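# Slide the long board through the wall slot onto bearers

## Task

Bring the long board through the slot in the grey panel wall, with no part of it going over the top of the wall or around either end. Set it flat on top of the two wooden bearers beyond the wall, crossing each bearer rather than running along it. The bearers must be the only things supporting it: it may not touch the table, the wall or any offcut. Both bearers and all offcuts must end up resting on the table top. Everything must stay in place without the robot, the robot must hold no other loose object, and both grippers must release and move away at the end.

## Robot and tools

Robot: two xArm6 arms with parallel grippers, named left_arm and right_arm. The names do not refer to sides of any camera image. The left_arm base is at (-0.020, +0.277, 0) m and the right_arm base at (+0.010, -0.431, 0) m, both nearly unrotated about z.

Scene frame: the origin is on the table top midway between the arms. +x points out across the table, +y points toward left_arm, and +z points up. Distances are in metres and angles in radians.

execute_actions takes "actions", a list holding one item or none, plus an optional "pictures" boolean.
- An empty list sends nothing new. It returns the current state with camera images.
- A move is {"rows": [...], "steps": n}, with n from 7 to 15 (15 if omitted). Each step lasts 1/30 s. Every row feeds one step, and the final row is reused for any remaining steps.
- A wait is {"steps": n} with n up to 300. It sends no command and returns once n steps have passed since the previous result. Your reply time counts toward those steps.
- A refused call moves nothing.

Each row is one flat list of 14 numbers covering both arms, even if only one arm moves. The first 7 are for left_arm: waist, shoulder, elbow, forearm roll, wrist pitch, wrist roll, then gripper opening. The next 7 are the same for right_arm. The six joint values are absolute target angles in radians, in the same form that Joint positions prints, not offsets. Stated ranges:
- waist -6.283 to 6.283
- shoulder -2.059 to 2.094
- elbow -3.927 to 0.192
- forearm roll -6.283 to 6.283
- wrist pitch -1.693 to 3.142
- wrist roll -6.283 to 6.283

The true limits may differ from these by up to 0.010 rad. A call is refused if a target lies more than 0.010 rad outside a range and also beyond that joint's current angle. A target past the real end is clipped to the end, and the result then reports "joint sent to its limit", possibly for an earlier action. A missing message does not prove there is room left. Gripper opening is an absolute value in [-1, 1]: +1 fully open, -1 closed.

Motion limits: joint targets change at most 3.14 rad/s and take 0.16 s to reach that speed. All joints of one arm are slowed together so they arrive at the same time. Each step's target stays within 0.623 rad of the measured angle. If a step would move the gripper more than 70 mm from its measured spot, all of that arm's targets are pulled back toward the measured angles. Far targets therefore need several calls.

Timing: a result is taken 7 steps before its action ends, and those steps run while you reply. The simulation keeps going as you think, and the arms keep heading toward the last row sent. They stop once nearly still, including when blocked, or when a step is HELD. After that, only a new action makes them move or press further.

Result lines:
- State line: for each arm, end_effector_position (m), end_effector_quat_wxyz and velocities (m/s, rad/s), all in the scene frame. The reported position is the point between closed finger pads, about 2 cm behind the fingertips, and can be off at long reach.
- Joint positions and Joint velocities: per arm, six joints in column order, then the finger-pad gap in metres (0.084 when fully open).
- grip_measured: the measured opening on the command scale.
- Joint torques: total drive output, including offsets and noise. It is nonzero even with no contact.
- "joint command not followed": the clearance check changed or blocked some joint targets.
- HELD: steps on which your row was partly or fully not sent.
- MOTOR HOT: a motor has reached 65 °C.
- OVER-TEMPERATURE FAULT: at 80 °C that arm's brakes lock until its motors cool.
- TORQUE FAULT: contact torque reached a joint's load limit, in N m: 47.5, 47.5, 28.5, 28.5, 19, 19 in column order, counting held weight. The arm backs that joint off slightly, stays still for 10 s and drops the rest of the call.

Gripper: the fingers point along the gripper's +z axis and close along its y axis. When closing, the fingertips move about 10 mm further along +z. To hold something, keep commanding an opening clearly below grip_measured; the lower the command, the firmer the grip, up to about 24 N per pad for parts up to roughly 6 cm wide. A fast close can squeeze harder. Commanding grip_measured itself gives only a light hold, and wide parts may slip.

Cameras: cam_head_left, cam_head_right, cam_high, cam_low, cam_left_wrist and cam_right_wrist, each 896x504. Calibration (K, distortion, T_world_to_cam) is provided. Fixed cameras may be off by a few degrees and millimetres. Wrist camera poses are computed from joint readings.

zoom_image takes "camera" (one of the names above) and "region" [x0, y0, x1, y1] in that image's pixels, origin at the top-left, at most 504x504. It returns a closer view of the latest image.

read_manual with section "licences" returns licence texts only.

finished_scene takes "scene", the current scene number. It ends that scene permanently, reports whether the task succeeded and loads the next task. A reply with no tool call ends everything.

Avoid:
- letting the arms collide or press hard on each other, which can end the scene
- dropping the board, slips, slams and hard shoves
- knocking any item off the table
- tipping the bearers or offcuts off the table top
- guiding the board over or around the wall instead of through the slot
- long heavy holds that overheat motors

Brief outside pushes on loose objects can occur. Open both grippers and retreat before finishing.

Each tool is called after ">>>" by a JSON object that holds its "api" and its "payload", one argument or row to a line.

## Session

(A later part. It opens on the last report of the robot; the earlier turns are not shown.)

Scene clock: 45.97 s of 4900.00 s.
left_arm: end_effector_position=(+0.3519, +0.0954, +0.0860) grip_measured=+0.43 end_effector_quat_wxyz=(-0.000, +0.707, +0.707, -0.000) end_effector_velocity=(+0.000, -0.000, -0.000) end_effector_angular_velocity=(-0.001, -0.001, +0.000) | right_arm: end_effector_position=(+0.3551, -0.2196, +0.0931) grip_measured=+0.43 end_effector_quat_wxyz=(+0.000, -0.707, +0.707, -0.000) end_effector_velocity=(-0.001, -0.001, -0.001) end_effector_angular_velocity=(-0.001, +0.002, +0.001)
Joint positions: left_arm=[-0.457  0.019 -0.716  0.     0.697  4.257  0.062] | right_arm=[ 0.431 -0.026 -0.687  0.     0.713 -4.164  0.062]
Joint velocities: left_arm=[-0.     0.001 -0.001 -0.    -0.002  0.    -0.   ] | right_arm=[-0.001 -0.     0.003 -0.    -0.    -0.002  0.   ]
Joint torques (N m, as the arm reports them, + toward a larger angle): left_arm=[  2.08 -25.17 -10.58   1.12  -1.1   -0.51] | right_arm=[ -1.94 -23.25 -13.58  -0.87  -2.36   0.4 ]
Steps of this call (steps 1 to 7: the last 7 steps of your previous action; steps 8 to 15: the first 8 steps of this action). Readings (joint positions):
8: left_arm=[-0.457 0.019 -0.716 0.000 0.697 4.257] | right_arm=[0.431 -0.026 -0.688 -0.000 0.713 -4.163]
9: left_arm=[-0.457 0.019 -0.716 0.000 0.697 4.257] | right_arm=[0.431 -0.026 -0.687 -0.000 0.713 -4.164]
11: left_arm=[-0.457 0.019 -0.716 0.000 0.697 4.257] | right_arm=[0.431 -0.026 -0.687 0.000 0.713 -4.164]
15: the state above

Push through.

>>> {"api": "execute_actions", "payload": {
  "actions": [
    {"rows":[[-0.457,0.0189,-0.7158,0.0,0.6969,4.2574,1,0.4357,-0.0219,-0.692,0,0.714,-4.1587,-1],[-0.457,0.0189,-0.7158,0.0,0.6969,4.2574,1,0.4407,-0.0176,-0.6972,0,0.7148,-4.1537,-1],[-0.457,0.0189,-0.7158,0.0,0.6969,4.2574,1,0.4506,-0.009,-0.7075,0,0.7165,-4.1438,-1],[-0.457,0.0189,-0.7158,0.0,0.6969,4.2574,1,0.4606,-0.0003,-0.7179,0,0.7182,-4.1338,-1],[-0.457,0.0189,-0.7158,0.0,0.6969,4.2574,1,0.4705,0.0083,-0.7282,0,0.7199,-4.1239,-1],[-0.457,0.0189,-0.7158,0.0,0.6969,4.2574,1,0.4805,0.0169,-0.7386,0,0.7217,-4.1139,-1],[-0.457,0.0189,-0.7158,0.0,0.6969,4.2574,1,0.4904,0.0255,-0.7489,0,0.7234,-4.104,-1],[-0.457,0.0189,-0.7158,0.0,0.6969,4.2574,1,0.5004,0.0342,-0.7593,0,0.7251,-4.094,-1],[-0.457,0.0189,-0.7158,0.0,0.6969,4.2574,1,0.5103,0.0428,-0.7696,0,0.7268,-4.0841,-1],[-0.457,0.0189,-0.7158,0.0,0.6969,4.2574,1,0.5194,0.0519,-0.7811,0,0.7292,-4.075,-1],[-0.457,0.0189,-0.7158,0.0,0.6969,4.2574,1,0.5285,0.061,-0.7925,0,0.7315,-4.0659,-1],[-0.457,0.0189,-0.7158,0.0,0.6969,4.2574,1,0.5376,0.0702,-0.804,0,0.7338,-4.0569,-1],[-0.457,0.0189,-0.7158,0.0,0.6969,4.2574,1,0.5466,0.0793,-0.8155,0,0.7362,-4.0478,-1],[-0.457,0.0189,-0.7158,0.0,0.6969,4.2574,1,0.5557,0.0884,-0.8269,0,0.7385,-4.0387,-1],[-0.457,0.0189,-0.7158,0.0,0.6969,4.2574,1,0.5648,0.0975,-0.8384,0,0.7409,-4.0296,-1]],"steps":15}
  ]
}}

>>> {"api": "execute_actions", "payload": {
  "actions": [
    {"rows":[[-0.457,0.0189,-0.7158,0.0,0.6969,4.2574,1,0.5731,0.107,-0.8513,0,0.7443,-4.0213,-1],[-0.457,0.0189,-0.7158,0.0,0.6969,4.2574,1,0.5814,0.1164,-0.8641,0,0.7477,-4.013,-1],[-0.457,0.0189,-0.7158,0.0,0.6969,4.2574,1,0.5897,0.1259,-0.877,0,0.7511,-4.0047,-1],[-0.457,0.0189,-0.7158,0.0,0.6969,4.2574,1,0.5979,0.1353,-0.8899,0,0.7546,-3.9965,-1],[-0.457,0.0189,-0.7158,0.0,0.6969,4.2574,1,0.6062,0.1448,-0.9028,0,0.758,-3.9882,-1],[-0.457,0.0189,-0.7158,0.0,0.6969,4.2574,1,0.6145,0.1542,-0.9156,0,0.7614,-3.9799,-1],[-0.457,0.0189,-0.7158,0.0,0.6969,4.2574,1,0.6228,0.1637,-0.9285,0,0.7648,-3.9716,-1],[-0.457,0.0189,-0.7158,0.0,0.6969,4.2574,1,0.6297,0.1732,-0.9415,0,0.7683,-3.9647,-1],[-0.457,0.0189,-0.7158,0.0,0.6969,4.2574,1,0.6366,0.1827,-0.9545,0,0.7718,-3.9578,-1],[-0.457,0.0189,-0.7158,0.0,0.6969,4.2574,1,0.6435,0.1922,-0.9675,0,0.7753,-3.9509,-1],[-0.457,0.0189,-0.7158,0.0,0.6969,4.2574,1,0.6505,0.2017,-0.9806,0,0.7789,-3.944,-1],[-0.457,0.0189,-0.7158,0.0,0.6969,4.2574,1,0.6574,0.2112,-0.9936,0,0.7824,-3.937,-1],[-0.457,0.0189,-0.7158,0.0,0.6969,4.2574,1,0.6643,0.2207,-1.0066,0,0.7859,-3.9301,-1],[-0.457,0.0189,-0.7158,0.0,0.6969,4.2574,1,0.6712,0.2302,-1.0196,0,0.7894,-3.9232,-1],[-0.457,0.0189,-0.7158,0.0,0.6969,4.2574,1,0.6781,0.2397,-1.0326,0,0.7929,-3.9163,-1]],"steps":15}
  ]
}}

>>> {"api": "execute_actions", "payload": {
  "actions": [
    {"steps":18}
  ],
  "pictures": true
}}

Scene clock: 47.20 s of 4900.00 s.
left_arm: end_effector_position=(+0.3519, +0.0953, +0.0861) grip_measured=+1.00 end_effector_quat_wxyz=(+0.000, +0.707, +0.707, -0.000) end_effector_velocity=(+0.000, -0.000, +0.000) end_effector_angular_velocity=(-0.001, -0.001, +0.000) | right_arm: end_effector_position=(+0.3557, -0.2037, +0.0932) grip_measured=+0.43 end_effector_quat_wxyz=(+0.000, -0.707, +0.707, -0.000) end_effector_velocity=(+0.002, +0.131, +0.001) end_effector_angular_velocity=(+0.002, -0.002, +0.008)
Joint positions: left_arm=[-0.457  0.019 -0.716 -0.     0.697  4.257  0.084] | right_arm=[ 0.463  0.002 -0.721 -0.     0.719 -4.131  0.062]
Joint velocities: left_arm=[-0.    -0.001 -0.     0.    -0.001 -0.     0.   ] | right_arm=[ 0.262  0.225 -0.271 -0.     0.043  0.254 -0.   ]
Joint torques (N m, as the arm reports them, + toward a larger angle): left_arm=[  1.12 -25.08 -10.61   1.28  -1.06  -0.24] | right_arm=[  0.32 -24.66 -14.72  -0.64  -2.84   0.51]
Steps of this call (steps 1 to 7: the last 7 steps of your previous action; steps 8 to 15: the robot went on to your last target; steps 16 to 29: nothing new was sent; steps 30 to 37: the first 8 steps of this action). Readings (joint positions):
30: left_arm=[-0.457 0.019 -0.716 -0.000 0.697 4.257] | right_arm=[0.431 -0.026 -0.687 -0.000 0.713 -4.164]
31: left_arm=[-0.457 0.019 -0.716 -0.000 0.697 4.257] | right_arm=[0.431 -0.026 -0.688 -0.000 0.713 -4.163]
33: left_arm=[-0.457 0.019 -0.716 -0.000 0.697 4.257] | right_arm=[0.436 -0.021 -0.693 -0.000 0.714 -4.158]
37: the state above

Scene clock: 47.70 s of 4900.00 s.
left_arm: end_effector_position=(+0.3519, +0.0953, +0.0861) grip_measured=+1.00 end_effector_quat_wxyz=(+0.000, +0.707, +0.707, -0.000) end_effector_velocity=(+0.000, +0.000, +0.000) end_effector_angular_velocity=(-0.000, -0.001, +0.001) | right_arm: end_effector_position=(+0.3556, -0.1306, +0.0937) grip_measured=+0.43 end_effector_quat_wxyz=(-0.000, -0.707, +0.707, -0.000) end_effector_velocity=(-0.002, +0.148, +0.002) end_effector_angular_velocity=(-0.003, +0.003, +0.002)
Joint positions: left_arm=[-0.457  0.019 -0.716  0.     0.697  4.257  0.084] | right_arm=[ 0.597  0.135 -0.889 -0.     0.755 -3.997  0.062]
Joint velocities: left_arm=[ 0.    -0.001  0.    -0.     0.    -0.     0.   ] | right_arm=[ 0.248  0.283 -0.378 -0.     0.1    0.246 -0.   ]
Joint torques (N m, as the arm reports them, + toward a larger angle): left_arm=[  1.13 -25.01 -10.56   1.1   -1.17  -0.24] | right_arm=[ -1.24 -28.28 -14.68  -0.56  -3.01  -0.17]
Steps of this call (steps 1 to 7: the last 7 steps of your previous action; steps 8 to 15: the first 8 steps of this action). Readings (joint positions):
8: left_arm=[-0.457 0.019 -0.716 -0.000 0.697 4.257] | right_arm=[0.537 0.070 -0.804 -0.000 0.734 -4.058]
9: left_arm=[-0.457 0.019 -0.716 -0.000 0.697 4.257] | right_arm=[0.546 0.079 -0.815 -0.000 0.736 -4.049]
11: left_arm=[-0.457 0.019 -0.716 -0.000 0.697 4.257] | right_arm=[0.563 0.097 -0.839 -0.000 0.742 -4.031]
15: the state above

Scene clock: 48.30 s of 4900.00 s.
left_arm: end_effector_position=(+0.3519, +0.0953, +0.0861) grip_measured=+1.00 end_effector_quat_wxyz=(+0.000, +0.707, +0.707, -0.000) end_effector_velocity=(-0.000, +0.000, +0.000) end_effector_angular_velocity=(+0.000, -0.000, +0.000) | right_arm: end_effector_position=(+0.3551, -0.0785, +0.0940) grip_measured=+0.43 end_effector_quat_wxyz=(-0.000, -0.707, +0.707, -0.000) end_effector_velocity=(+0.000, +0.003, +0.001) end_effector_angular_velocity=(+0.002, -0.002, -0.001)
Joint positions: left_arm=[-0.457  0.019 -0.716 -0.     0.697  4.257  0.084] | right_arm=[ 0.677  0.239 -1.032 -0.     0.793 -3.917  0.062]
Joint velocities: left_arm=[ 0.    -0.001  0.     0.     0.     0.    -0.   ] | right_arm=[ 0.004  0.004 -0.008  0.     0.002  0.004  0.   ]
Joint torques (N m, as the arm reports them, + toward a larger angle): left_arm=[  1.41 -25.21 -10.68   1.34  -1.15  -0.19] | right_arm=[ -1.26 -32.59 -15.52  -0.49  -3.43   0.25]
Kept back: nothing.
Steps of this call (steps 1 to 7: the last 7 steps of your previous action; steps 8 to 18: the robot went on to your last target). Readings (joint positions):
1: left_arm=[-0.457 0.019 -0.716 -0.000 0.697 4.257] | right_arm=[0.605 0.144 -0.902 -0.000 0.758 -3.989]
2: left_arm=[-0.457 0.019 -0.716 -0.000 0.697 4.257] | right_arm=[0.613 0.154 -0.914 -0.000 0.761 -3.981]
4: left_arm=[-0.457 0.019 -0.716 -0.000 0.697 4.257] | right_arm=[0.628 0.173 -0.940 -0.000 0.768 -3.966]
8: left_arm=[-0.457 0.019 -0.716 -0.000 0.697 4.257] | right_arm=[0.656 0.210 -0.992 -0.000 0.782 -3.938]
18: the state above
camera_calibration (this result's frames):
cam_left_wrist: T_world_to_cam=[[0.999968, 0.00397367, 0.00699698, -0.317734], [0.00394176, -0.999982, 0.00456739, 0.165453], [0.007015, -0.00453966, -0.999965, 0.216244], [0, 0, 0, 1]] pos_world=[0.315554, 0.167694, 0.217704]
cam_right_wrist: T_world_to_cam=[[-0.999912, 0.0100035, -0.00870052, 0.390977], [0.00993412, 0.999919, 0.00798505, 0.140109], [0.0087797, 0.00789792, -0.99993, 0.218778], [0, 0, 0, 1]] pos_world=[0.38763, -0.145737, 0.221046]

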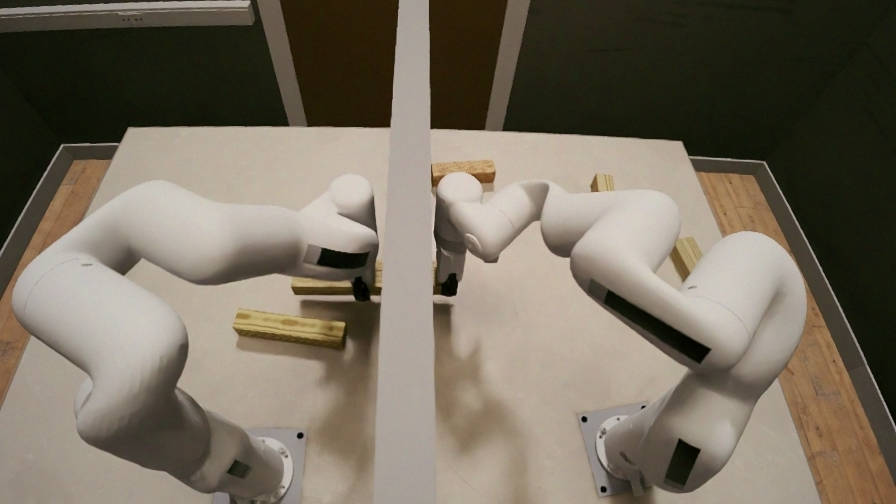

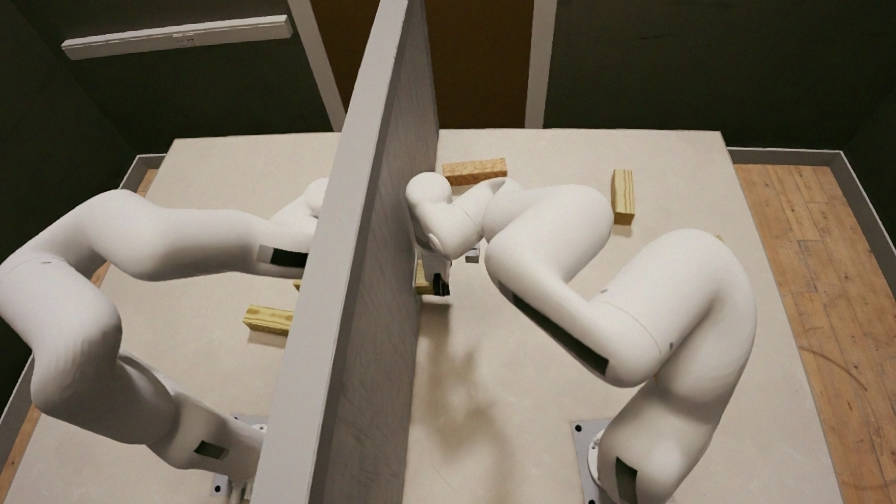

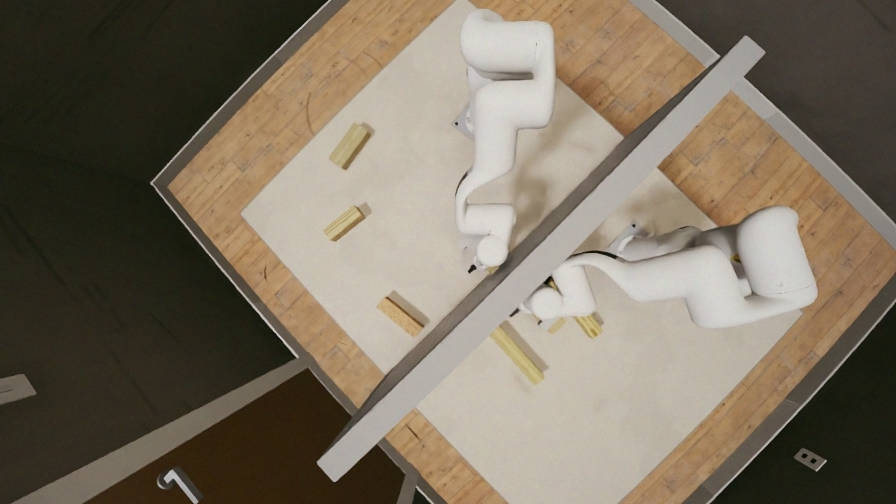

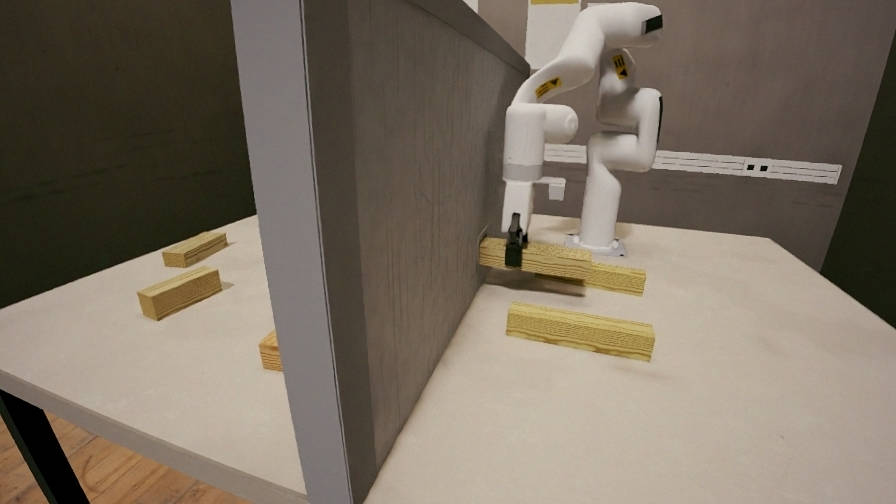

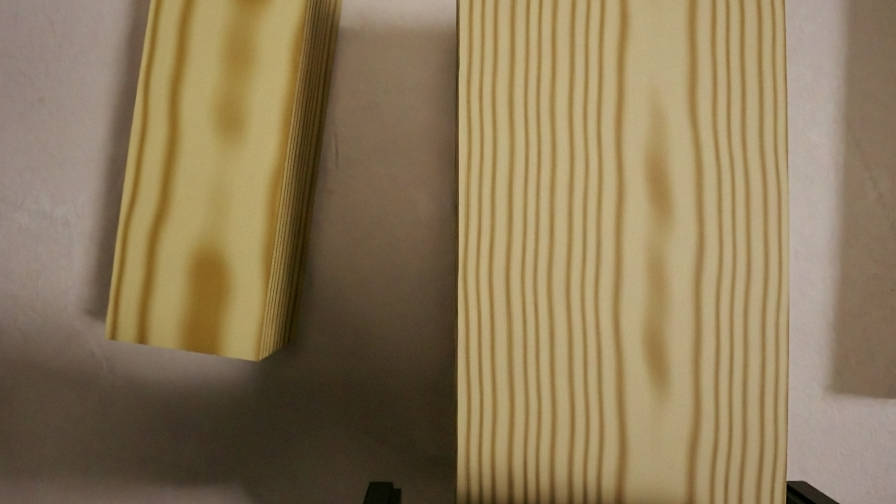

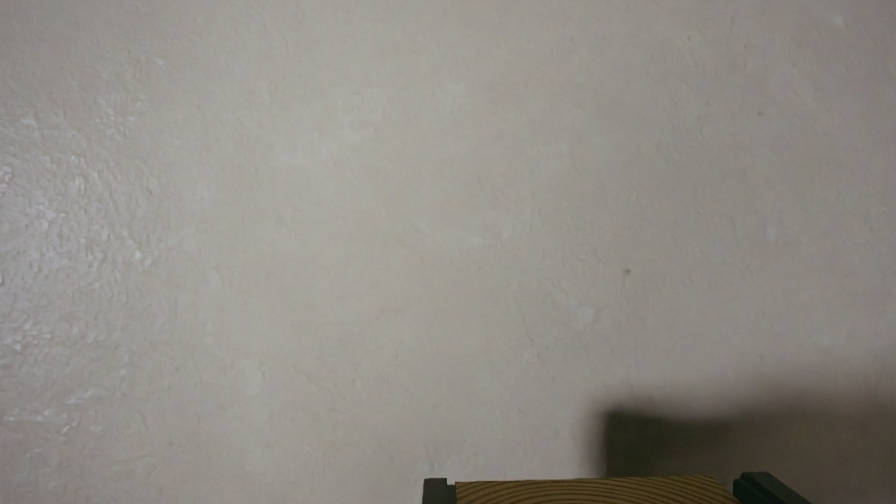

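>>> {"api": "execute_actions", "payload": {
  "actions": [
    {"rows":[[-0.457,0.0189,-0.7158,0.0,0.6969,4.2574,0.75,0.6781,0.2397,-1.0326,0,0.7929,-3.9163,-1],[-0.457,0.0189,-0.7158,0.0,0.6969,4.2574,0.6,0.6781,0.2397,-1.0326,0,0.7929,-3.9163,-1],[-0.457,0.0189,-0.7158,0.0,0.6969,4.2574,0.6,0.6781,0.2397,-1.0326,0,0.7929,-3.9163,-1],[-0.457,0.0189,-0.7158,0.0,0.6969,4.2574,0.55,0.6781,0.2397,-1.0326,0,0.7929,-3.9163,-1],[-0.457,0.0189,-0.7158,0.0,0.6969,4.2574,0.5,0.6781,0.2397,-1.0326,0,0.7929,-3.9163,-1],[-0.457,0.0189,-0.7158,0.0,0.6969,4.2574,0.45,0.6781,0.2397,-1.0326,0,0.7929,-3.9163,-1],[-0.457,0.0189,-0.7158,0.0,0.6969,4.2574,0.4,0.6781,0.2397,-1.0326,0,0.7929,-3.9163,-1],[-0.457,0.0189,-0.7158,0.0,0.6969,4.2574,0.2,0.6781,0.2397,-1.0326,0,0.7929,-3.9163,-1],[-0.457,0.0189,-0.7158,0.0,0.6969,4.2574,0,0.6781,0.2397,-1.0326,0,0.7929,-3.9163,-1],[-0.457,0.0189,-0.7158,0.0,0.6969,4.2574,-0.5,0.6781,0.2397,-1.0326,0,0.7929,-3.9163,-1],[-0.457,0.0189,-0.7158,0.0,0.6969,4.2574,-1,0.6781,0.2397,-1.0326,0,0.7929,-3.9163,-1],[-0.457,0.0189,-0.7158,0.0,0.6969,4.2574,-1,0.6781,0.2397,-1.0326,0,0.7929,-3.9163,-1],[-0.457,0.0189,-0.7158,0.0,0.6969,4.2574,-1,0.6781,0.2397,-1.0326,0,0.7929,-3.9163,-1],[-0.457,0.0189,-0.7158,0.0,0.6969,4.2574,-1,0.6781,0.2397,-1.0326,0,0.7929,-3.9163,0.3],[-0.457,0.0189,-0.7158,0.0,0.6969,4.2574,-1,0.6781,0.2397,-1.0326,0,0.7929,-3.9163,0.6]],"steps":15}
  ]
}}

>>> {"api": "execute_actions", "payload": {
  "actions": [
    {"rows":[[-0.457,0.0189,-0.7158,0.0,0.6969,4.2574,-1,0.6781,0.2397,-1.0326,0,0.7929,-3.9163,0.8],[-0.457,0.0189,-0.7158,0.0,0.6969,4.2574,-1,0.6781,0.2397,-1.0326,0,0.7929,-3.9163,1],[-0.457,0.0189,-0.7158,0.0,0.6969,4.2574,-1,0.6781,0.2397,-1.0326,0,0.7929,-3.9163,1],[-0.457,0.0189,-0.7158,0.0,0.6969,4.2574,-1,0.6781,0.2397,-1.0326,0,0.7929,-3.9163,1],[-0.457,0.0143,-0.7173,0.0,0.703,4.2574,-1,0.6781,0.2397,-1.0326,0,0.7929,-3.9163,1],[-0.457,0.0097,-0.7188,0.0,0.7091,4.2574,-1,0.6781,0.2397,-1.0326,0,0.7929,-3.9163,1],[-0.457,0.0097,-0.7188,0.0,0.7091,4.2574,-1,0.6781,0.2397,-1.0326,0,0.7929,-3.9163,1],[-0.4428,0.0022,-0.71,0.0,0.7078,4.2717,-1,0.6781,0.2397,-1.0326,0,0.7929,-3.9163,1],[-0.4285,-0.0054,-0.7012,0.0,0.7065,4.2859,-1,0.6781,0.2397,-1.0326,0,0.7929,-3.9163,1],[-0.4143,-0.0129,-0.6923,0.0,0.7052,4.3002,-1,0.6781,0.2397,-1.0326,0,0.7929,-3.9163,1],[-0.40,-0.0205,-0.6835,0.0,0.704,4.3144,-1,0.6781,0.2397,-1.0326,0,0.7929,-3.9163,1],[-0.3858,-0.028,-0.6747,0.0,0.7027,4.3287,-1,0.6781,0.2397,-1.0326,0,0.7929,-3.9163,1],[-0.3715,-0.0355,-0.6659,0.0,0.7014,4.3429,-1,0.6781,0.2397,-1.0326,0,0.7929,-3.9163,1],[-0.3573,-0.0431,-0.657,0.0,0.7001,4.3572,-1,0.6781,0.2397,-1.0326,0,0.7929,-3.9163,1],[-0.343,-0.0506,-0.6482,0.0,0.6988,4.3714,-1,0.6781,0.2397,-1.0326,0,0.7929,-3.9163,1]],"steps":15}
  ]
}}

>>> {"api": "execute_actions", "payload": {
  "actions": [
    {"rows":[[-0.3253,-0.0569,-0.6412,0.0,0.6981,4.3891,-1,0.6712,0.2302,-1.0196,0,0.7894,-3.9232,1],[-0.3076,-0.0632,-0.6341,0.0,0.6973,4.4068,-1,0.6643,0.2207,-1.0066,0,0.7859,-3.9301,1],[-0.2899,-0.0695,-0.6271,0.0,0.6966,4.4245,-1,0.6574,0.2112,-0.9936,0,0.7824,-3.937,1],[-0.2721,-0.0759,-0.62,0.0,0.6959,4.4423,-1,0.6505,0.2017,-0.9806,0,0.7789,-3.944,1],[-0.2544,-0.0822,-0.613,0.0,0.6952,4.46,-1,0.6435,0.1922,-0.9675,0,0.7753,-3.9509,1],[-0.2367,-0.0885,-0.6059,0.0,0.6944,4.4777,-1,0.6366,0.1827,-0.9545,0,0.7718,-3.9578,1],[-0.219,-0.0948,-0.5989,0.0,0.6937,4.4954,-1,0.6297,0.1732,-0.9415,0,0.7683,-3.9647,1],[-0.2026,-0.0979,-0.5956,0.0,0.6935,4.5118,-1,0.6228,0.1637,-0.9285,0,0.7648,-3.9716,1],[-0.1862,-0.1009,-0.5923,0.0,0.6932,4.5282,-1,0.6228,0.1637,-0.9285,0,0.7648,-3.9716,1],[-0.1698,-0.104,-0.589,0.0,0.693,4.5446,-1,0.6228,0.1637,-0.9285,0,0.7648,-3.9716,1],[-0.1534,-0.1071,-0.5857,0.0,0.6927,4.561,-1,0.6228,0.1637,-0.9285,0,0.7648,-3.9716,1],[-0.137,-0.1101,-0.5823,0.0,0.6925,4.5774,-1,0.6228,0.1637,-0.9285,0,0.7648,-3.9716,1],[-0.1206,-0.1132,-0.579,0.0,0.6922,4.5938,-1,0.6228,0.1637,-0.9285,0,0.7648,-3.9716,1],[-0.1042,-0.1162,-0.5757,0.0,0.692,4.6102,-1,0.6228,0.1637,-0.9285,0,0.7648,-3.9716,1],[-0.0878,-0.1193,-0.5724,0.0,0.6917,4.6266,-1,0.6228,0.1637,-0.9285,0,0.7648,-3.9716,1]],"steps":15}
  ]
}}

>>> {"api": "execute_actions", "payload": {
  "actions": [
    {"steps":16}
  ],
  "pictures": true
}}

Scene clock: 50.60 s of 4900.00 s.
left_arm: end_effector_position=(+0.3523, +0.0953, +0.0863) grip_measured=+0.43 end_effector_quat_wxyz=(+0.001, +0.707, +0.707, +0.000) end_effector_velocity=(+0.025, -0.002, +0.021) end_effector_angular_velocity=(-0.024, -0.054, +0.029) | right_arm: end_effector_position=(+0.3551, -0.0781, +0.0940) grip_measured=+0.43 end_effector_quat_wxyz=(-0.000, -0.707, +0.707, -0.000) end_effector_velocity=(-0.008, -0.003, +0.001) end_effector_angular_velocity=(-0.014, +0.012, +0.022)
Joint positions: left_arm=[-0.457  0.019 -0.716  0.     0.696  4.257  0.062] | right_arm=[ 0.678  0.24  -1.033 -0.     0.793 -3.917  0.062]
Joint velocities: left_arm=[ 0.021 -0.011 -0.046  0.002 -0.002 -0.01  -0.026] | right_arm=[ 0.008 -0.011  0.009 -0.002  0.021 -0.013 -0.001]
Joint torques (N m, as the arm reports them, + toward a larger angle): left_arm=[ -1.6  -23.6   -8.7    0.86  -0.45   0.21] | right_arm=[ -1.74 -31.41 -15.79   0.14  -4.31   0.98]
Steps of this call (steps 1 to 15: the robot went on to your last target; steps 16 to 61: nothing new was sent; steps 62 to 69: the first 8 steps of this action). Readings (joint positions):
62: left_arm=[-0.457 0.019 -0.716 0.000 0.697 4.257] | right_arm=[0.678 0.240 -1.033 -0.000 0.793 -3.916]
63: left_arm=[-0.457 0.019 -0.716 -0.000 0.697 4.257] | right_arm=[0.678 0.240 -1.033 -0.000 0.793 -3.916]
65: left_arm=[-0.457 0.019 -0.716 0.000 0.697 4.257] | right_arm=[0.678 0.240 -1.033 -0.000 0.793 -3.916]
69: the state above

Scene clock: 51.10 s of 4900.00 s.
left_arm: end_effector_position=(+0.3509, +0.0956, +0.0870) grip_measured=+0.43 end_effector_quat_wxyz=(-0.001, +0.707, +0.707, -0.000) end_effector_velocity=(-0.016, +0.013, +0.007) end_effector_angular_velocity=(+0.022, +0.041, -0.018) | right_arm: end_effector_position=(+0.3556, -0.0776, +0.0946) grip_measured=+0.97 end_effector_quat_wxyz=(+0.001, -0.707, +0.707, +0.000) end_effector_velocity=(-0.004, -0.004, -0.004) end_effector_angular_velocity=(-0.011, +0.010, +0.001)
Joint positions: left_arm=[-0.457  0.015 -0.716 -0.     0.703  4.258  0.062] | right_arm=[ 0.678  0.239 -1.034  0.     0.792 -3.916  0.083]
Joint velocities: left_arm=[ 0.01  -0.049  0.021  0.002  0.075  0.027 -0.   ] | right_arm=[ 0.     0.002  0.008 -0.001  0.005  0.     0.014]
Joint torques (N m, as the arm reports them, + toward a larger angle): left_arm=[  3.31 -27.38 -11.29   1.06  -1.21   0.06] | right_arm=[ -1.3  -31.12 -14.61  -0.78  -2.73   0.25]
Steps of this call (steps 1 to 7: the last 7 steps of your previous action; steps 8 to 15: the first 8 steps of this action). Readings (joint positions):
8: left_arm=[-0.457 0.019 -0.716 0.000 0.696 4.257] | right_arm=[0.678 0.240 -1.032 -0.000 0.793 -3.917]
9: left_arm=[-0.457 0.019 -0.716 0.000 0.697 4.257] | right_arm=[0.678 0.240 -1.032 -0.000 0.793 -3.916]
11: left_arm=[-0.457 0.019 -0.716 -0.000 0.697 4.257] | right_arm=[0.678 0.239 -1.034 0.000 0.792 -3.916]
15: the state above

Scene clock: 51.60 s of 4900.00 s.
left_arm: end_effector_position=(+0.3528, +0.1732, +0.0900) grip_measured=+0.43 end_effector_quat_wxyz=(-0.000, +0.707, +0.707, -0.000) end_effector_velocity=(-0.001, +0.209, +0.001) end_effector_angular_velocity=(-0.002, -0.004, +0.004) | right_arm: end_effector_position=(+0.3556, -0.0971, +0.0942) grip_measured=+1.00 end_effector_quat_wxyz=(-0.000, -0.707, +0.707, -0.000) end_effector_velocity=(+0.002, -0.128, +0.002) end_effector_angular_velocity=(+0.002, -0.002, -0.006)
Joint positions: left_arm=[-0.274 -0.074 -0.621  0.     0.696  4.44   0.062] | right_arm=[ 0.65   0.201 -0.979  0.     0.778 -3.945  0.084]
Joint velocities: left_arm=[ 0.519 -0.19   0.208 -0.    -0.023  0.515 -0.   ] | right_arm=[-0.194 -0.264  0.355 -0.    -0.095 -0.187  0.   ]
Joint torques (N m, as the arm reports them, + toward a larger angle): left_arm=[  1.26 -24.4  -11.62   1.12  -1.36  -0.34] | right_arm=[ -1.41 -30.31 -14.24  -0.78  -2.59   0.01]
Steps of this call (steps 1 to 7: the last 7 steps of your previous action; steps 8 to 15: the first 8 steps of this action). Readings (joint positions):
8: left_arm=[-0.385 -0.028 -0.674 0.000 0.703 4.329] | right_arm=[0.678 0.240 -1.033 0.000 0.793 -3.916]
9: left_arm=[-0.371 -0.035 -0.666 0.000 0.702 4.343] | right_arm=[0.677 0.238 -1.031 0.000 0.792 -3.917]
11: left_arm=[-0.341 -0.048 -0.650 0.000 0.700 4.373] | right_arm=[0.672 0.231 -1.020 0.000 0.789 -3.923]
15: the state above

Scene clock: 52.13 s of 4900.00 s.
left_arm: end_effector_position=(+0.3520, +0.2445, +0.0900) grip_measured=+0.43 end_effector_quat_wxyz=(+0.000, +0.707, +0.707, +0.000) end_effector_velocity=(-0.001, +0.007, +0.000) end_effector_angular_velocity=(-0.000, +0.000, -0.007) | right_arm: end_effector_position=(+0.3552, -0.1149, +0.0940) grip_measured=+1.00 end_effector_quat_wxyz=(+0.000, -0.707, +0.707, -0.000) end_effector_velocity=(-0.001, -0.001, -0.000) end_effector_angular_velocity=(-0.001, +0.001, +0.000)
Joint positions: left_arm=[-0.09  -0.119 -0.573 -0.     0.692  4.625  0.062] | right_arm=[ 0.623  0.164 -0.929 -0.     0.765 -3.972  0.084]
Joint velocities: left_arm=[ 0.018 -0.004  0.004 -0.     0.     0.025 -0.   ] | right_arm=[-0.001 -0.001  0.003  0.    -0.    -0.001 -0.   ]
Joint torques (N m, as the arm reports them, + toward a larger angle): left_arm=[  0.68 -22.96 -11.63   1.16  -1.37  -0.25] | right_arm=[ -1.36 -29.08 -14.31  -0.87  -2.72   0.26]
Kept back: nothing.
Steps of this call (steps 1 to 7: the last 7 steps of your previous action; steps 8 to 16: the robot went on to your last target). Readings (joint positions):
1: left_arm=[-0.257 -0.081 -0.615 0.000 0.695 4.457] | right_arm=[0.643 0.192 -0.967 0.000 0.775 -3.951]
2: left_arm=[-0.240 -0.086 -0.609 0.000 0.695 4.474] | right_arm=[0.637 0.183 -0.956 0.000 0.772 -3.957]
4: left_arm=[-0.206 -0.095 -0.599 0.000 0.694 4.508] | right_arm=[0.628 0.172 -0.940 0.000 0.768 -3.965]
8: left_arm=[-0.140 -0.109 -0.584 0.000 0.693 4.574] | right_arm=[0.624 0.165 -0.931 0.000 0.765 -3.970]
16: the state above
camera_calibration (this result's frames):
cam_left_wrist: T_world_to_cam=[[0.999969, 0.00365722, 0.00702459, -0.318429], [0.00362511, -0.999983, 0.00457897, 0.314655], [0.00704121, -0.00455336, -0.999965, 0.220877], [0, 0, 0, 1]] pos_world=[0.315723, 0.31682, 0.221665]
cam_right_wrist: T_world_to_cam=[[-0.999914, 0.00957529, -0.00894642, 0.391347], [0.00950142, 0.999921, 0.00826247, 0.176605], [0.00902482, 0.00817676, -0.999926, 0.219049], [0, 0, 0, 1]] pos_world=[0.387658, -0.182129, 0.221074]

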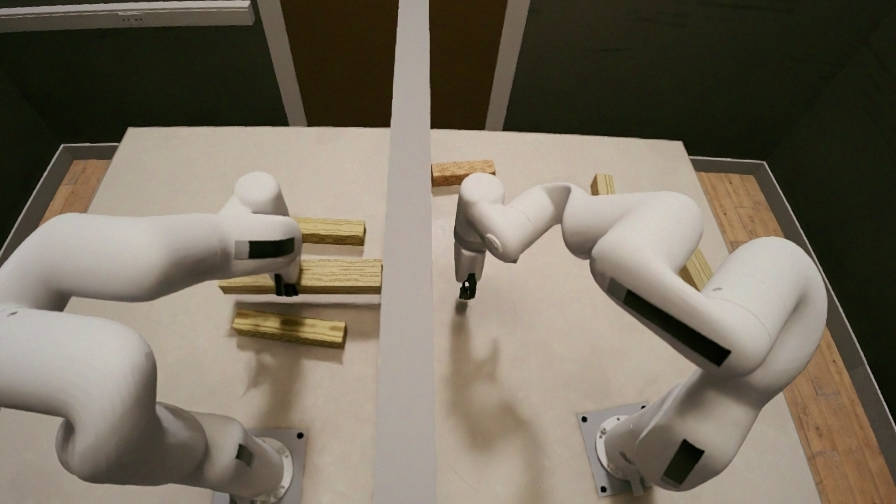

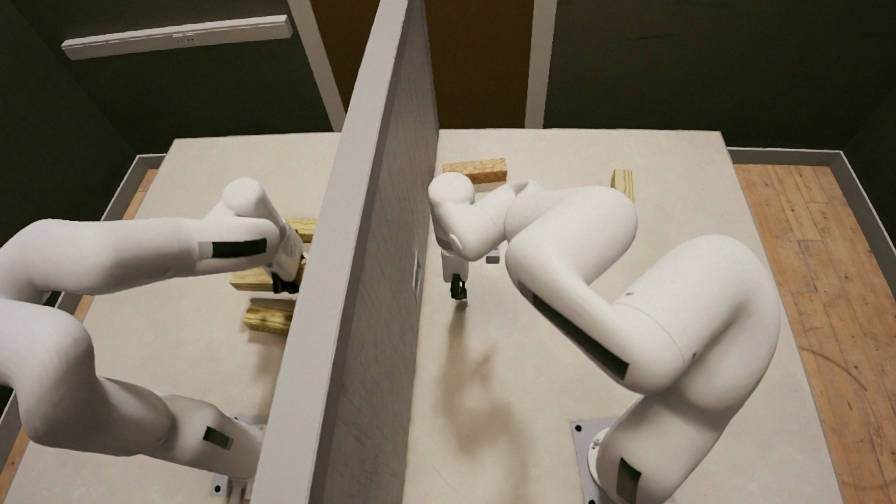

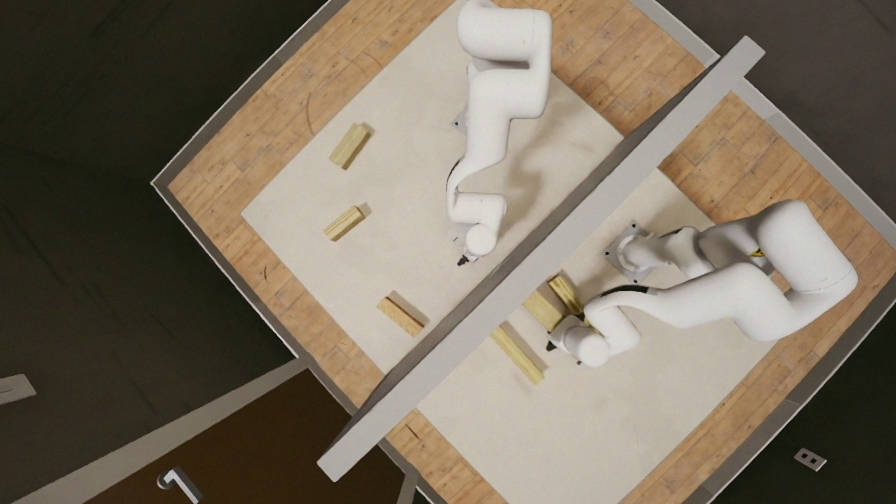

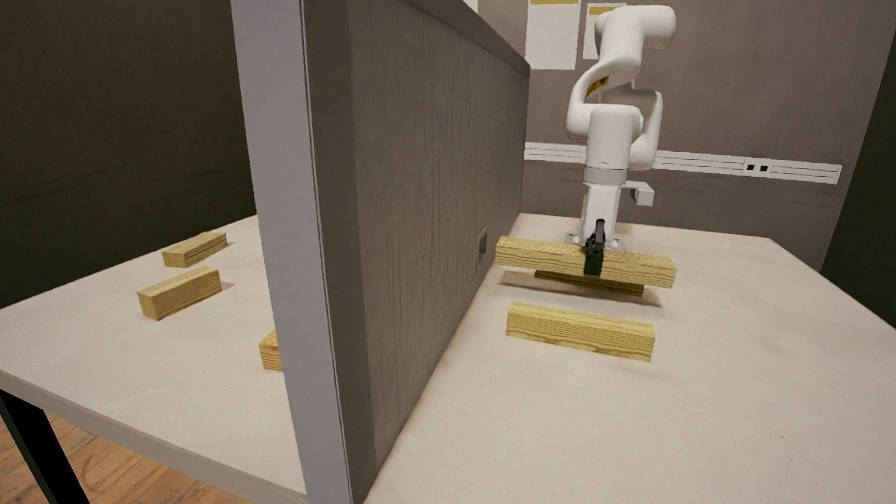

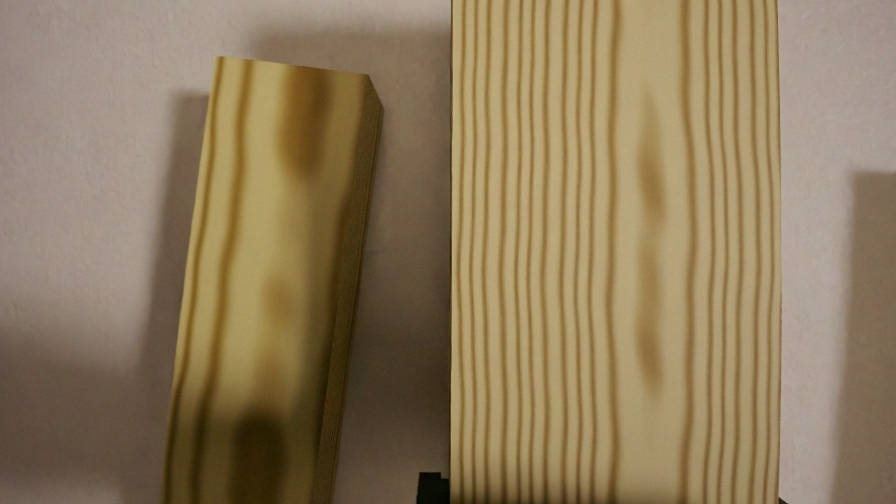

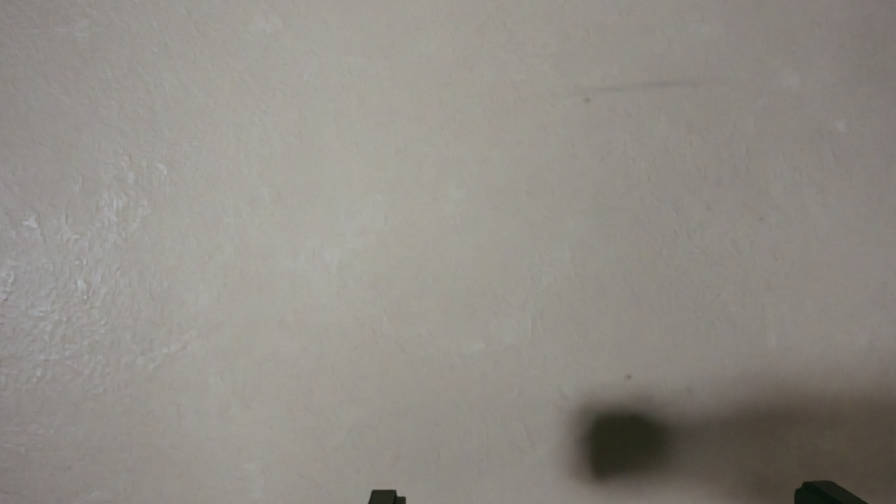

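>>> {"api": "execute_actions", "payload": {
  "actions": [
    {"rows":[[-0.0878,-0.1193,-0.5724,0.0,0.6917,4.61,-1,0.6228,0.1637,-0.9285,0,0.7648,-3.9716,1],[-0.0878,-0.1193,-0.5724,0.0,0.6917,4.58,-1,0.6228,0.1637,-0.9285,0,0.7648,-3.9716,1],[-0.0878,-0.1193,-0.5724,0.0,0.6917,4.53,-1,0.6228,0.1637,-0.9285,0,0.7648,-3.9716,1],[-0.0875,-0.116,-0.576,0.0,0.692,4.47,-1,0.6228,0.1637,-0.9285,0,0.7648,-3.9716,1],[-0.0872,-0.1125,-0.58,0.0,0.6925,4.40,-1,0.6228,0.1637,-0.9285,0,0.7648,-3.9716,1],[-0.087,-0.109,-0.584,0.0,0.693,4.32,-1,0.6228,0.1637,-0.9285,0,0.7648,-3.9716,1],[-0.0867,-0.1055,-0.5877,0.0,0.6932,4.24,-1,0.6228,0.1637,-0.9285,0,0.7648,-3.9716,1],[-0.0865,-0.102,-0.5915,0.0,0.6935,4.16,-1,0.6228,0.1637,-0.9285,0,0.7648,-3.9716,1],[-0.0862,-0.0985,-0.5953,0.0,0.6938,4.08,-1,0.6228,0.1637,-0.9285,0,0.7648,-3.9716,1],[-0.086,-0.095,-0.599,0.0,0.694,4.0,-1,0.6228,0.1637,-0.9285,0,0.7648,-3.9716,1],[-0.0858,-0.0915,-0.603,0.0,0.6945,3.92,-1,0.6228,0.1637,-0.9285,0,0.7648,-3.9716,1],[-0.0856,-0.088,-0.6067,0.0,0.6947,3.84,-1,0.6228,0.1637,-0.9285,0,0.7648,-3.9716,1],[-0.0854,-0.0839,-0.611,0.0,0.6949,3.76,-1,0.6228,0.1637,-0.9285,0,0.7648,-3.9716,1],[-0.0854,-0.0839,-0.611,0.0,0.6949,3.68,-1,0.6228,0.1637,-0.9285,0,0.7648,-3.9716,1],[-0.0854,-0.0839,-0.611,0.0,0.6949,3.60,-1,0.6228,0.1637,-0.9285,0,0.7648,-3.9716,1]],"steps":15}
  ]
}}

>>> {"api": "execute_actions", "payload": {
  "actions": [
    {"rows":[[-0.0854,-0.0839,-0.611,0.0,0.6949,3.52,-1,0.6228,0.1637,-0.9285,0,0.7648,-3.9716,1],[-0.0854,-0.0839,-0.611,0.0,0.6949,3.44,-1,0.6228,0.1637,-0.9285,0,0.7648,-3.9716,1],[-0.0854,-0.0839,-0.611,0.0,0.6949,3.36,-1,0.6228,0.1637,-0.9285,0,0.7648,-3.9716,1],[-0.0854,-0.0839,-0.611,0.0,0.6949,3.29,-1,0.6228,0.1637,-0.9285,0,0.7648,-3.9716,1],[-0.0854,-0.0839,-0.611,0.0,0.6949,3.22,-1,0.6228,0.1637,-0.9285,0,0.7648,-3.9716,1],[-0.0854,-0.0839,-0.611,0.0,0.6949,3.16,-1,0.6228,0.1637,-0.9285,0,0.7648,-3.9716,1],[-0.0854,-0.0839,-0.611,0.0,0.6949,3.11,-1,0.6228,0.1637,-0.9285,0,0.7648,-3.9716,1],[-0.0854,-0.0839,-0.611,0.0,0.6949,3.08,-1,0.6228,0.1637,-0.9285,0,0.7648,-3.9716,1],[-0.0854,-0.0839,-0.611,0.0,0.6949,3.0582,-1,0.6228,0.1637,-0.9285,0,0.7648,-3.9716,1]],"steps":12}
  ]
}}

>>> {"api": "execute_actions", "payload": {
  "actions": [
    {"steps":16}
  ],
  "pictures": true
}}

Scene clock: 53.57 s of 4900.00 s.
left_arm: end_effector_position=(+0.3530, +0.2454, +0.0900) grip_measured=+0.43 end_effector_quat_wxyz=(-0.000, +0.652, +0.758, -0.000) end_effector_velocity=(+0.019, +0.000, +0.001) end_effector_angular_velocity=(+0.000, -0.001, +1.423) | right_arm: end_effector_position=(+0.3552, -0.1150, +0.0940) grip_measured=+1.00 end_effector_quat_wxyz=(-0.000, -0.707, +0.707, -0.000) end_effector_velocity=(+0.000, -0.000, +0.000) end_effector_angular_velocity=(+0.000, -0.000, +0.000)
Joint positions: left_arm=[-0.088 -0.116 -0.576  0.     0.692  4.476  0.062] | right_arm=[ 0.623  0.164 -0.929  0.     0.765 -3.972  0.084]
Joint velocities: left_arm=[ 0.005  0.061 -0.068 -0.     0.005 -1.419 -0.   ] | right_arm=[-0.001 -0.    -0.    -0.     0.    -0.001 -0.   ]
Joint torques (N m, as the arm reports them, + toward a larger angle): left_arm=[  1.15 -23.01 -12.     1.09  -1.46  -0.77] | right_arm=[ -1.34 -28.98 -14.3   -0.8   -2.76   0.23]
Steps of this call (steps 1 to 15: the robot went on to your last target; steps 16 to 35: nothing new was sent; steps 36 to 43: the first 8 steps of this action). Readings (joint positions):
36: left_arm=[-0.088 -0.119 -0.572 0.000 0.692 4.626] | right_arm=[0.623 0.164 -0.928 0.000 0.765 -3.972]
37: left_arm=[-0.088 -0.119 -0.572 0.000 0.692 4.624] | right_arm=[0.623 0.164 -0.929 0.000 0.765 -3.972]
39: left_arm=[-0.088 -0.119 -0.572 0.000 0.692 4.605] | right_arm=[0.623 0.164 -0.929 -0.000 0.765 -3.972]
43: the state above

Scene clock: 53.97 s of 4900.00 s.
left_arm: end_effector_position=(+0.3622, +0.2453, +0.0901) grip_measured=+0.43 end_effector_quat_wxyz=(+0.000, +0.288, +0.957, -0.000) end_effector_velocity=(+0.008, +0.000, -0.001) end_effector_angular_velocity=(+0.000, +0.002, +2.329) | right_arm: end_effector_position=(+0.3552, -0.1150, +0.0940) grip_measured=+1.00 end_effector_quat_wxyz=(-0.000, -0.707, +0.707, -0.000) end_effector_velocity=(+0.000, +0.001, +0.000) end_effector_angular_velocity=(+0.001, -0.001, +0.002)
Joint positions: left_arm=[-0.086 -0.086 -0.609 -0.     0.695  3.643  0.062] | right_arm=[ 0.623  0.164 -0.928 -0.     0.765 -3.972  0.084]
Joint velocities: left_arm=[ 0.002  0.027 -0.029  0.     0.004 -2.328 -0.   ] | right_arm=[ 0.     0.    -0.002 -0.     0.    -0.002  0.   ]
Joint torques (N m, as the arm reports them, + toward a larger angle): left_arm=[  1.2  -24.41 -11.23   1.2   -1.43  -0.25] | right_arm=[ -1.18 -29.19 -14.39  -0.8   -2.76   0.31]
Steps of this call (steps 1 to 7: the last 7 steps of your previous action; steps 8 to 12: the first 5 steps of this action). Readings (joint positions):
8: left_arm=[-0.086 -0.093 -0.601 -0.000 0.694 3.952] | right_arm=[0.623 0.164 -0.929 -0.000 0.765 -3.972]
9: left_arm=[-0.086 -0.091 -0.604 -0.000 0.694 3.876] | right_arm=[0.623 0.164 -0.928 -0.000 0.765 -3.972]
11: left_arm=[-0.086 -0.087 -0.607 -0.000 0.695 3.721] | right_arm=[0.623 0.164 -0.929 0.000 0.765 -3.972]
12: the state above

Scene clock: 54.50 s of 4900.00 s.
left_arm: end_effector_position=(+0.3629, +0.2453, +0.0900) grip_measured=+0.43 end_effector_quat_wxyz=(-0.000, +0.001, +1.000, +0.000) end_effector_velocity=(-0.000, +0.000, -0.000) end_effector_angular_velocity=(+0.000, +0.001, +0.023) | right_arm: end_effector_position=(+0.3552, -0.1150, +0.0940) grip_measured=+1.00 end_effector_quat_wxyz=(-0.000, -0.707, +0.707, -0.000) end_effector_velocity=(+0.000, -0.000, +0.000) end_effector_angular_velocity=(-0.000, -0.000, -0.001)
Joint positions: left_arm=[-0.085 -0.084 -0.611  0.     0.695  3.06   0.062] | right_arm=[ 0.623  0.164 -0.928 -0.     0.765 -3.972  0.084]
Joint velocities: left_arm=[ 0.     0.    -0.     0.     0.    -0.023 -0.   ] | right_arm=[-0.     0.    -0.    -0.    -0.     0.001  0.   ]
Joint torques (N m, as the arm reports them, + toward a larger angle): left_arm=[  1.14 -24.24 -11.96   1.07  -1.41  -0.22] | right_arm=[ -1.22 -29.21 -14.24  -0.8   -2.81   0.21]
Kept back: nothing.
Steps of this call (steps 1 to 7: the last 7 steps of your previous action; steps 8 to 16: the robot went on to your last target). Readings (joint positions):
1: left_arm=[-0.085 -0.085 -0.609 -0.000 0.695 3.565] | right_arm=[0.623 0.164 -0.928 0.000 0.765 -3.972]
2: left_arm=[-0.085 -0.085 -0.610 -0.000 0.695 3.488] | right_arm=[0.623 0.164 -0.929 -0.000 0.765 -3.972]
4: left_arm=[-0.085 -0.084 -0.610 -0.000 0.695 3.341] | right_arm=[0.623 0.164 -0.928 -0.000 0.765 -3.972]
8: left_arm=[-0.085 -0.084 -0.611 -0.000 0.695 3.127] | right_arm=[0.623 0.164 -0.929 0.000 0.765 -3.972]
16: the state above
camera_calibration (this result's frames):
cam_left_wrist: T_world_to_cam=[[-0.00182714, 0.999974, 0.00700206, -0.210148], [0.999988, 0.0017954, 0.00453702, -0.291832], [0.00452433, 0.00701027, -0.999965, 0.2189], [0, 0, 0, 1]] pos_world=[0.290454, 0.209131, 0.221687]
cam_right_wrist: T_world_to_cam=[[-0.999913, 0.00973309, -0.00893332, 0.391381], [0.00965944, 0.999919, 0.0082505, 0.176666], [0.0090129, 0.00816349, -0.999926, 0.219068], [0, 0, 0, 1]] pos_world=[0.387666, -0.18225, 0.22109]

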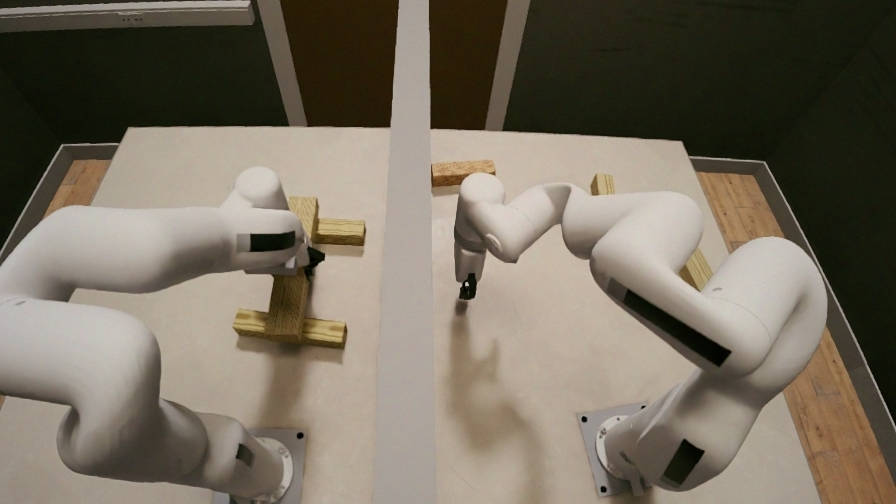

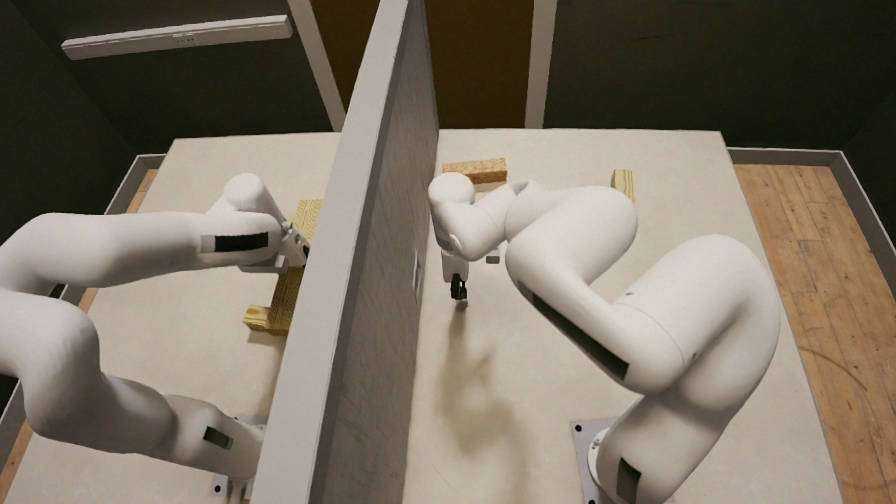

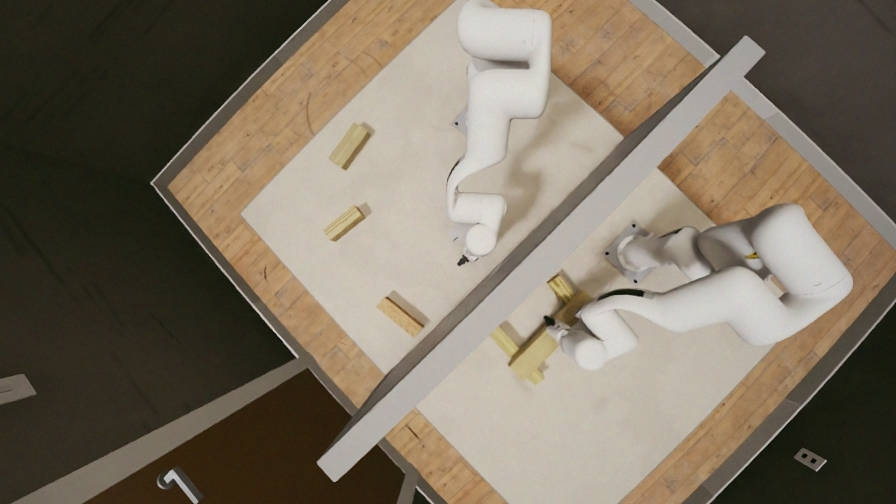

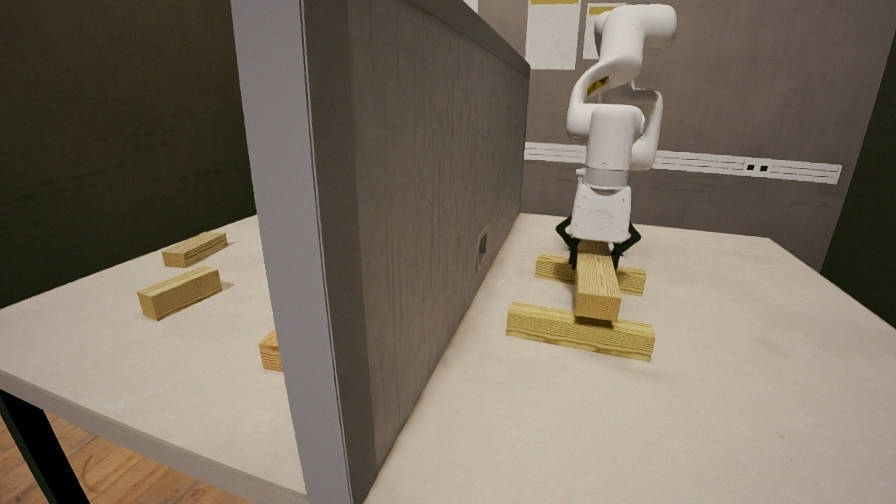

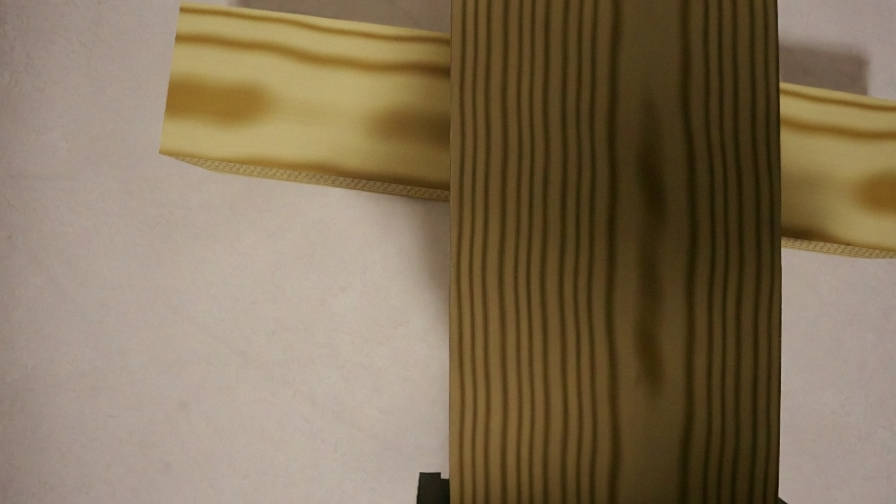

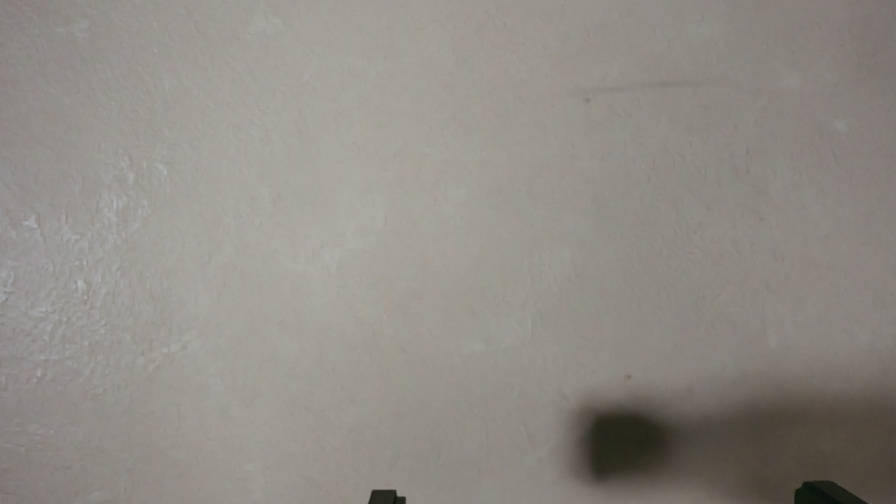

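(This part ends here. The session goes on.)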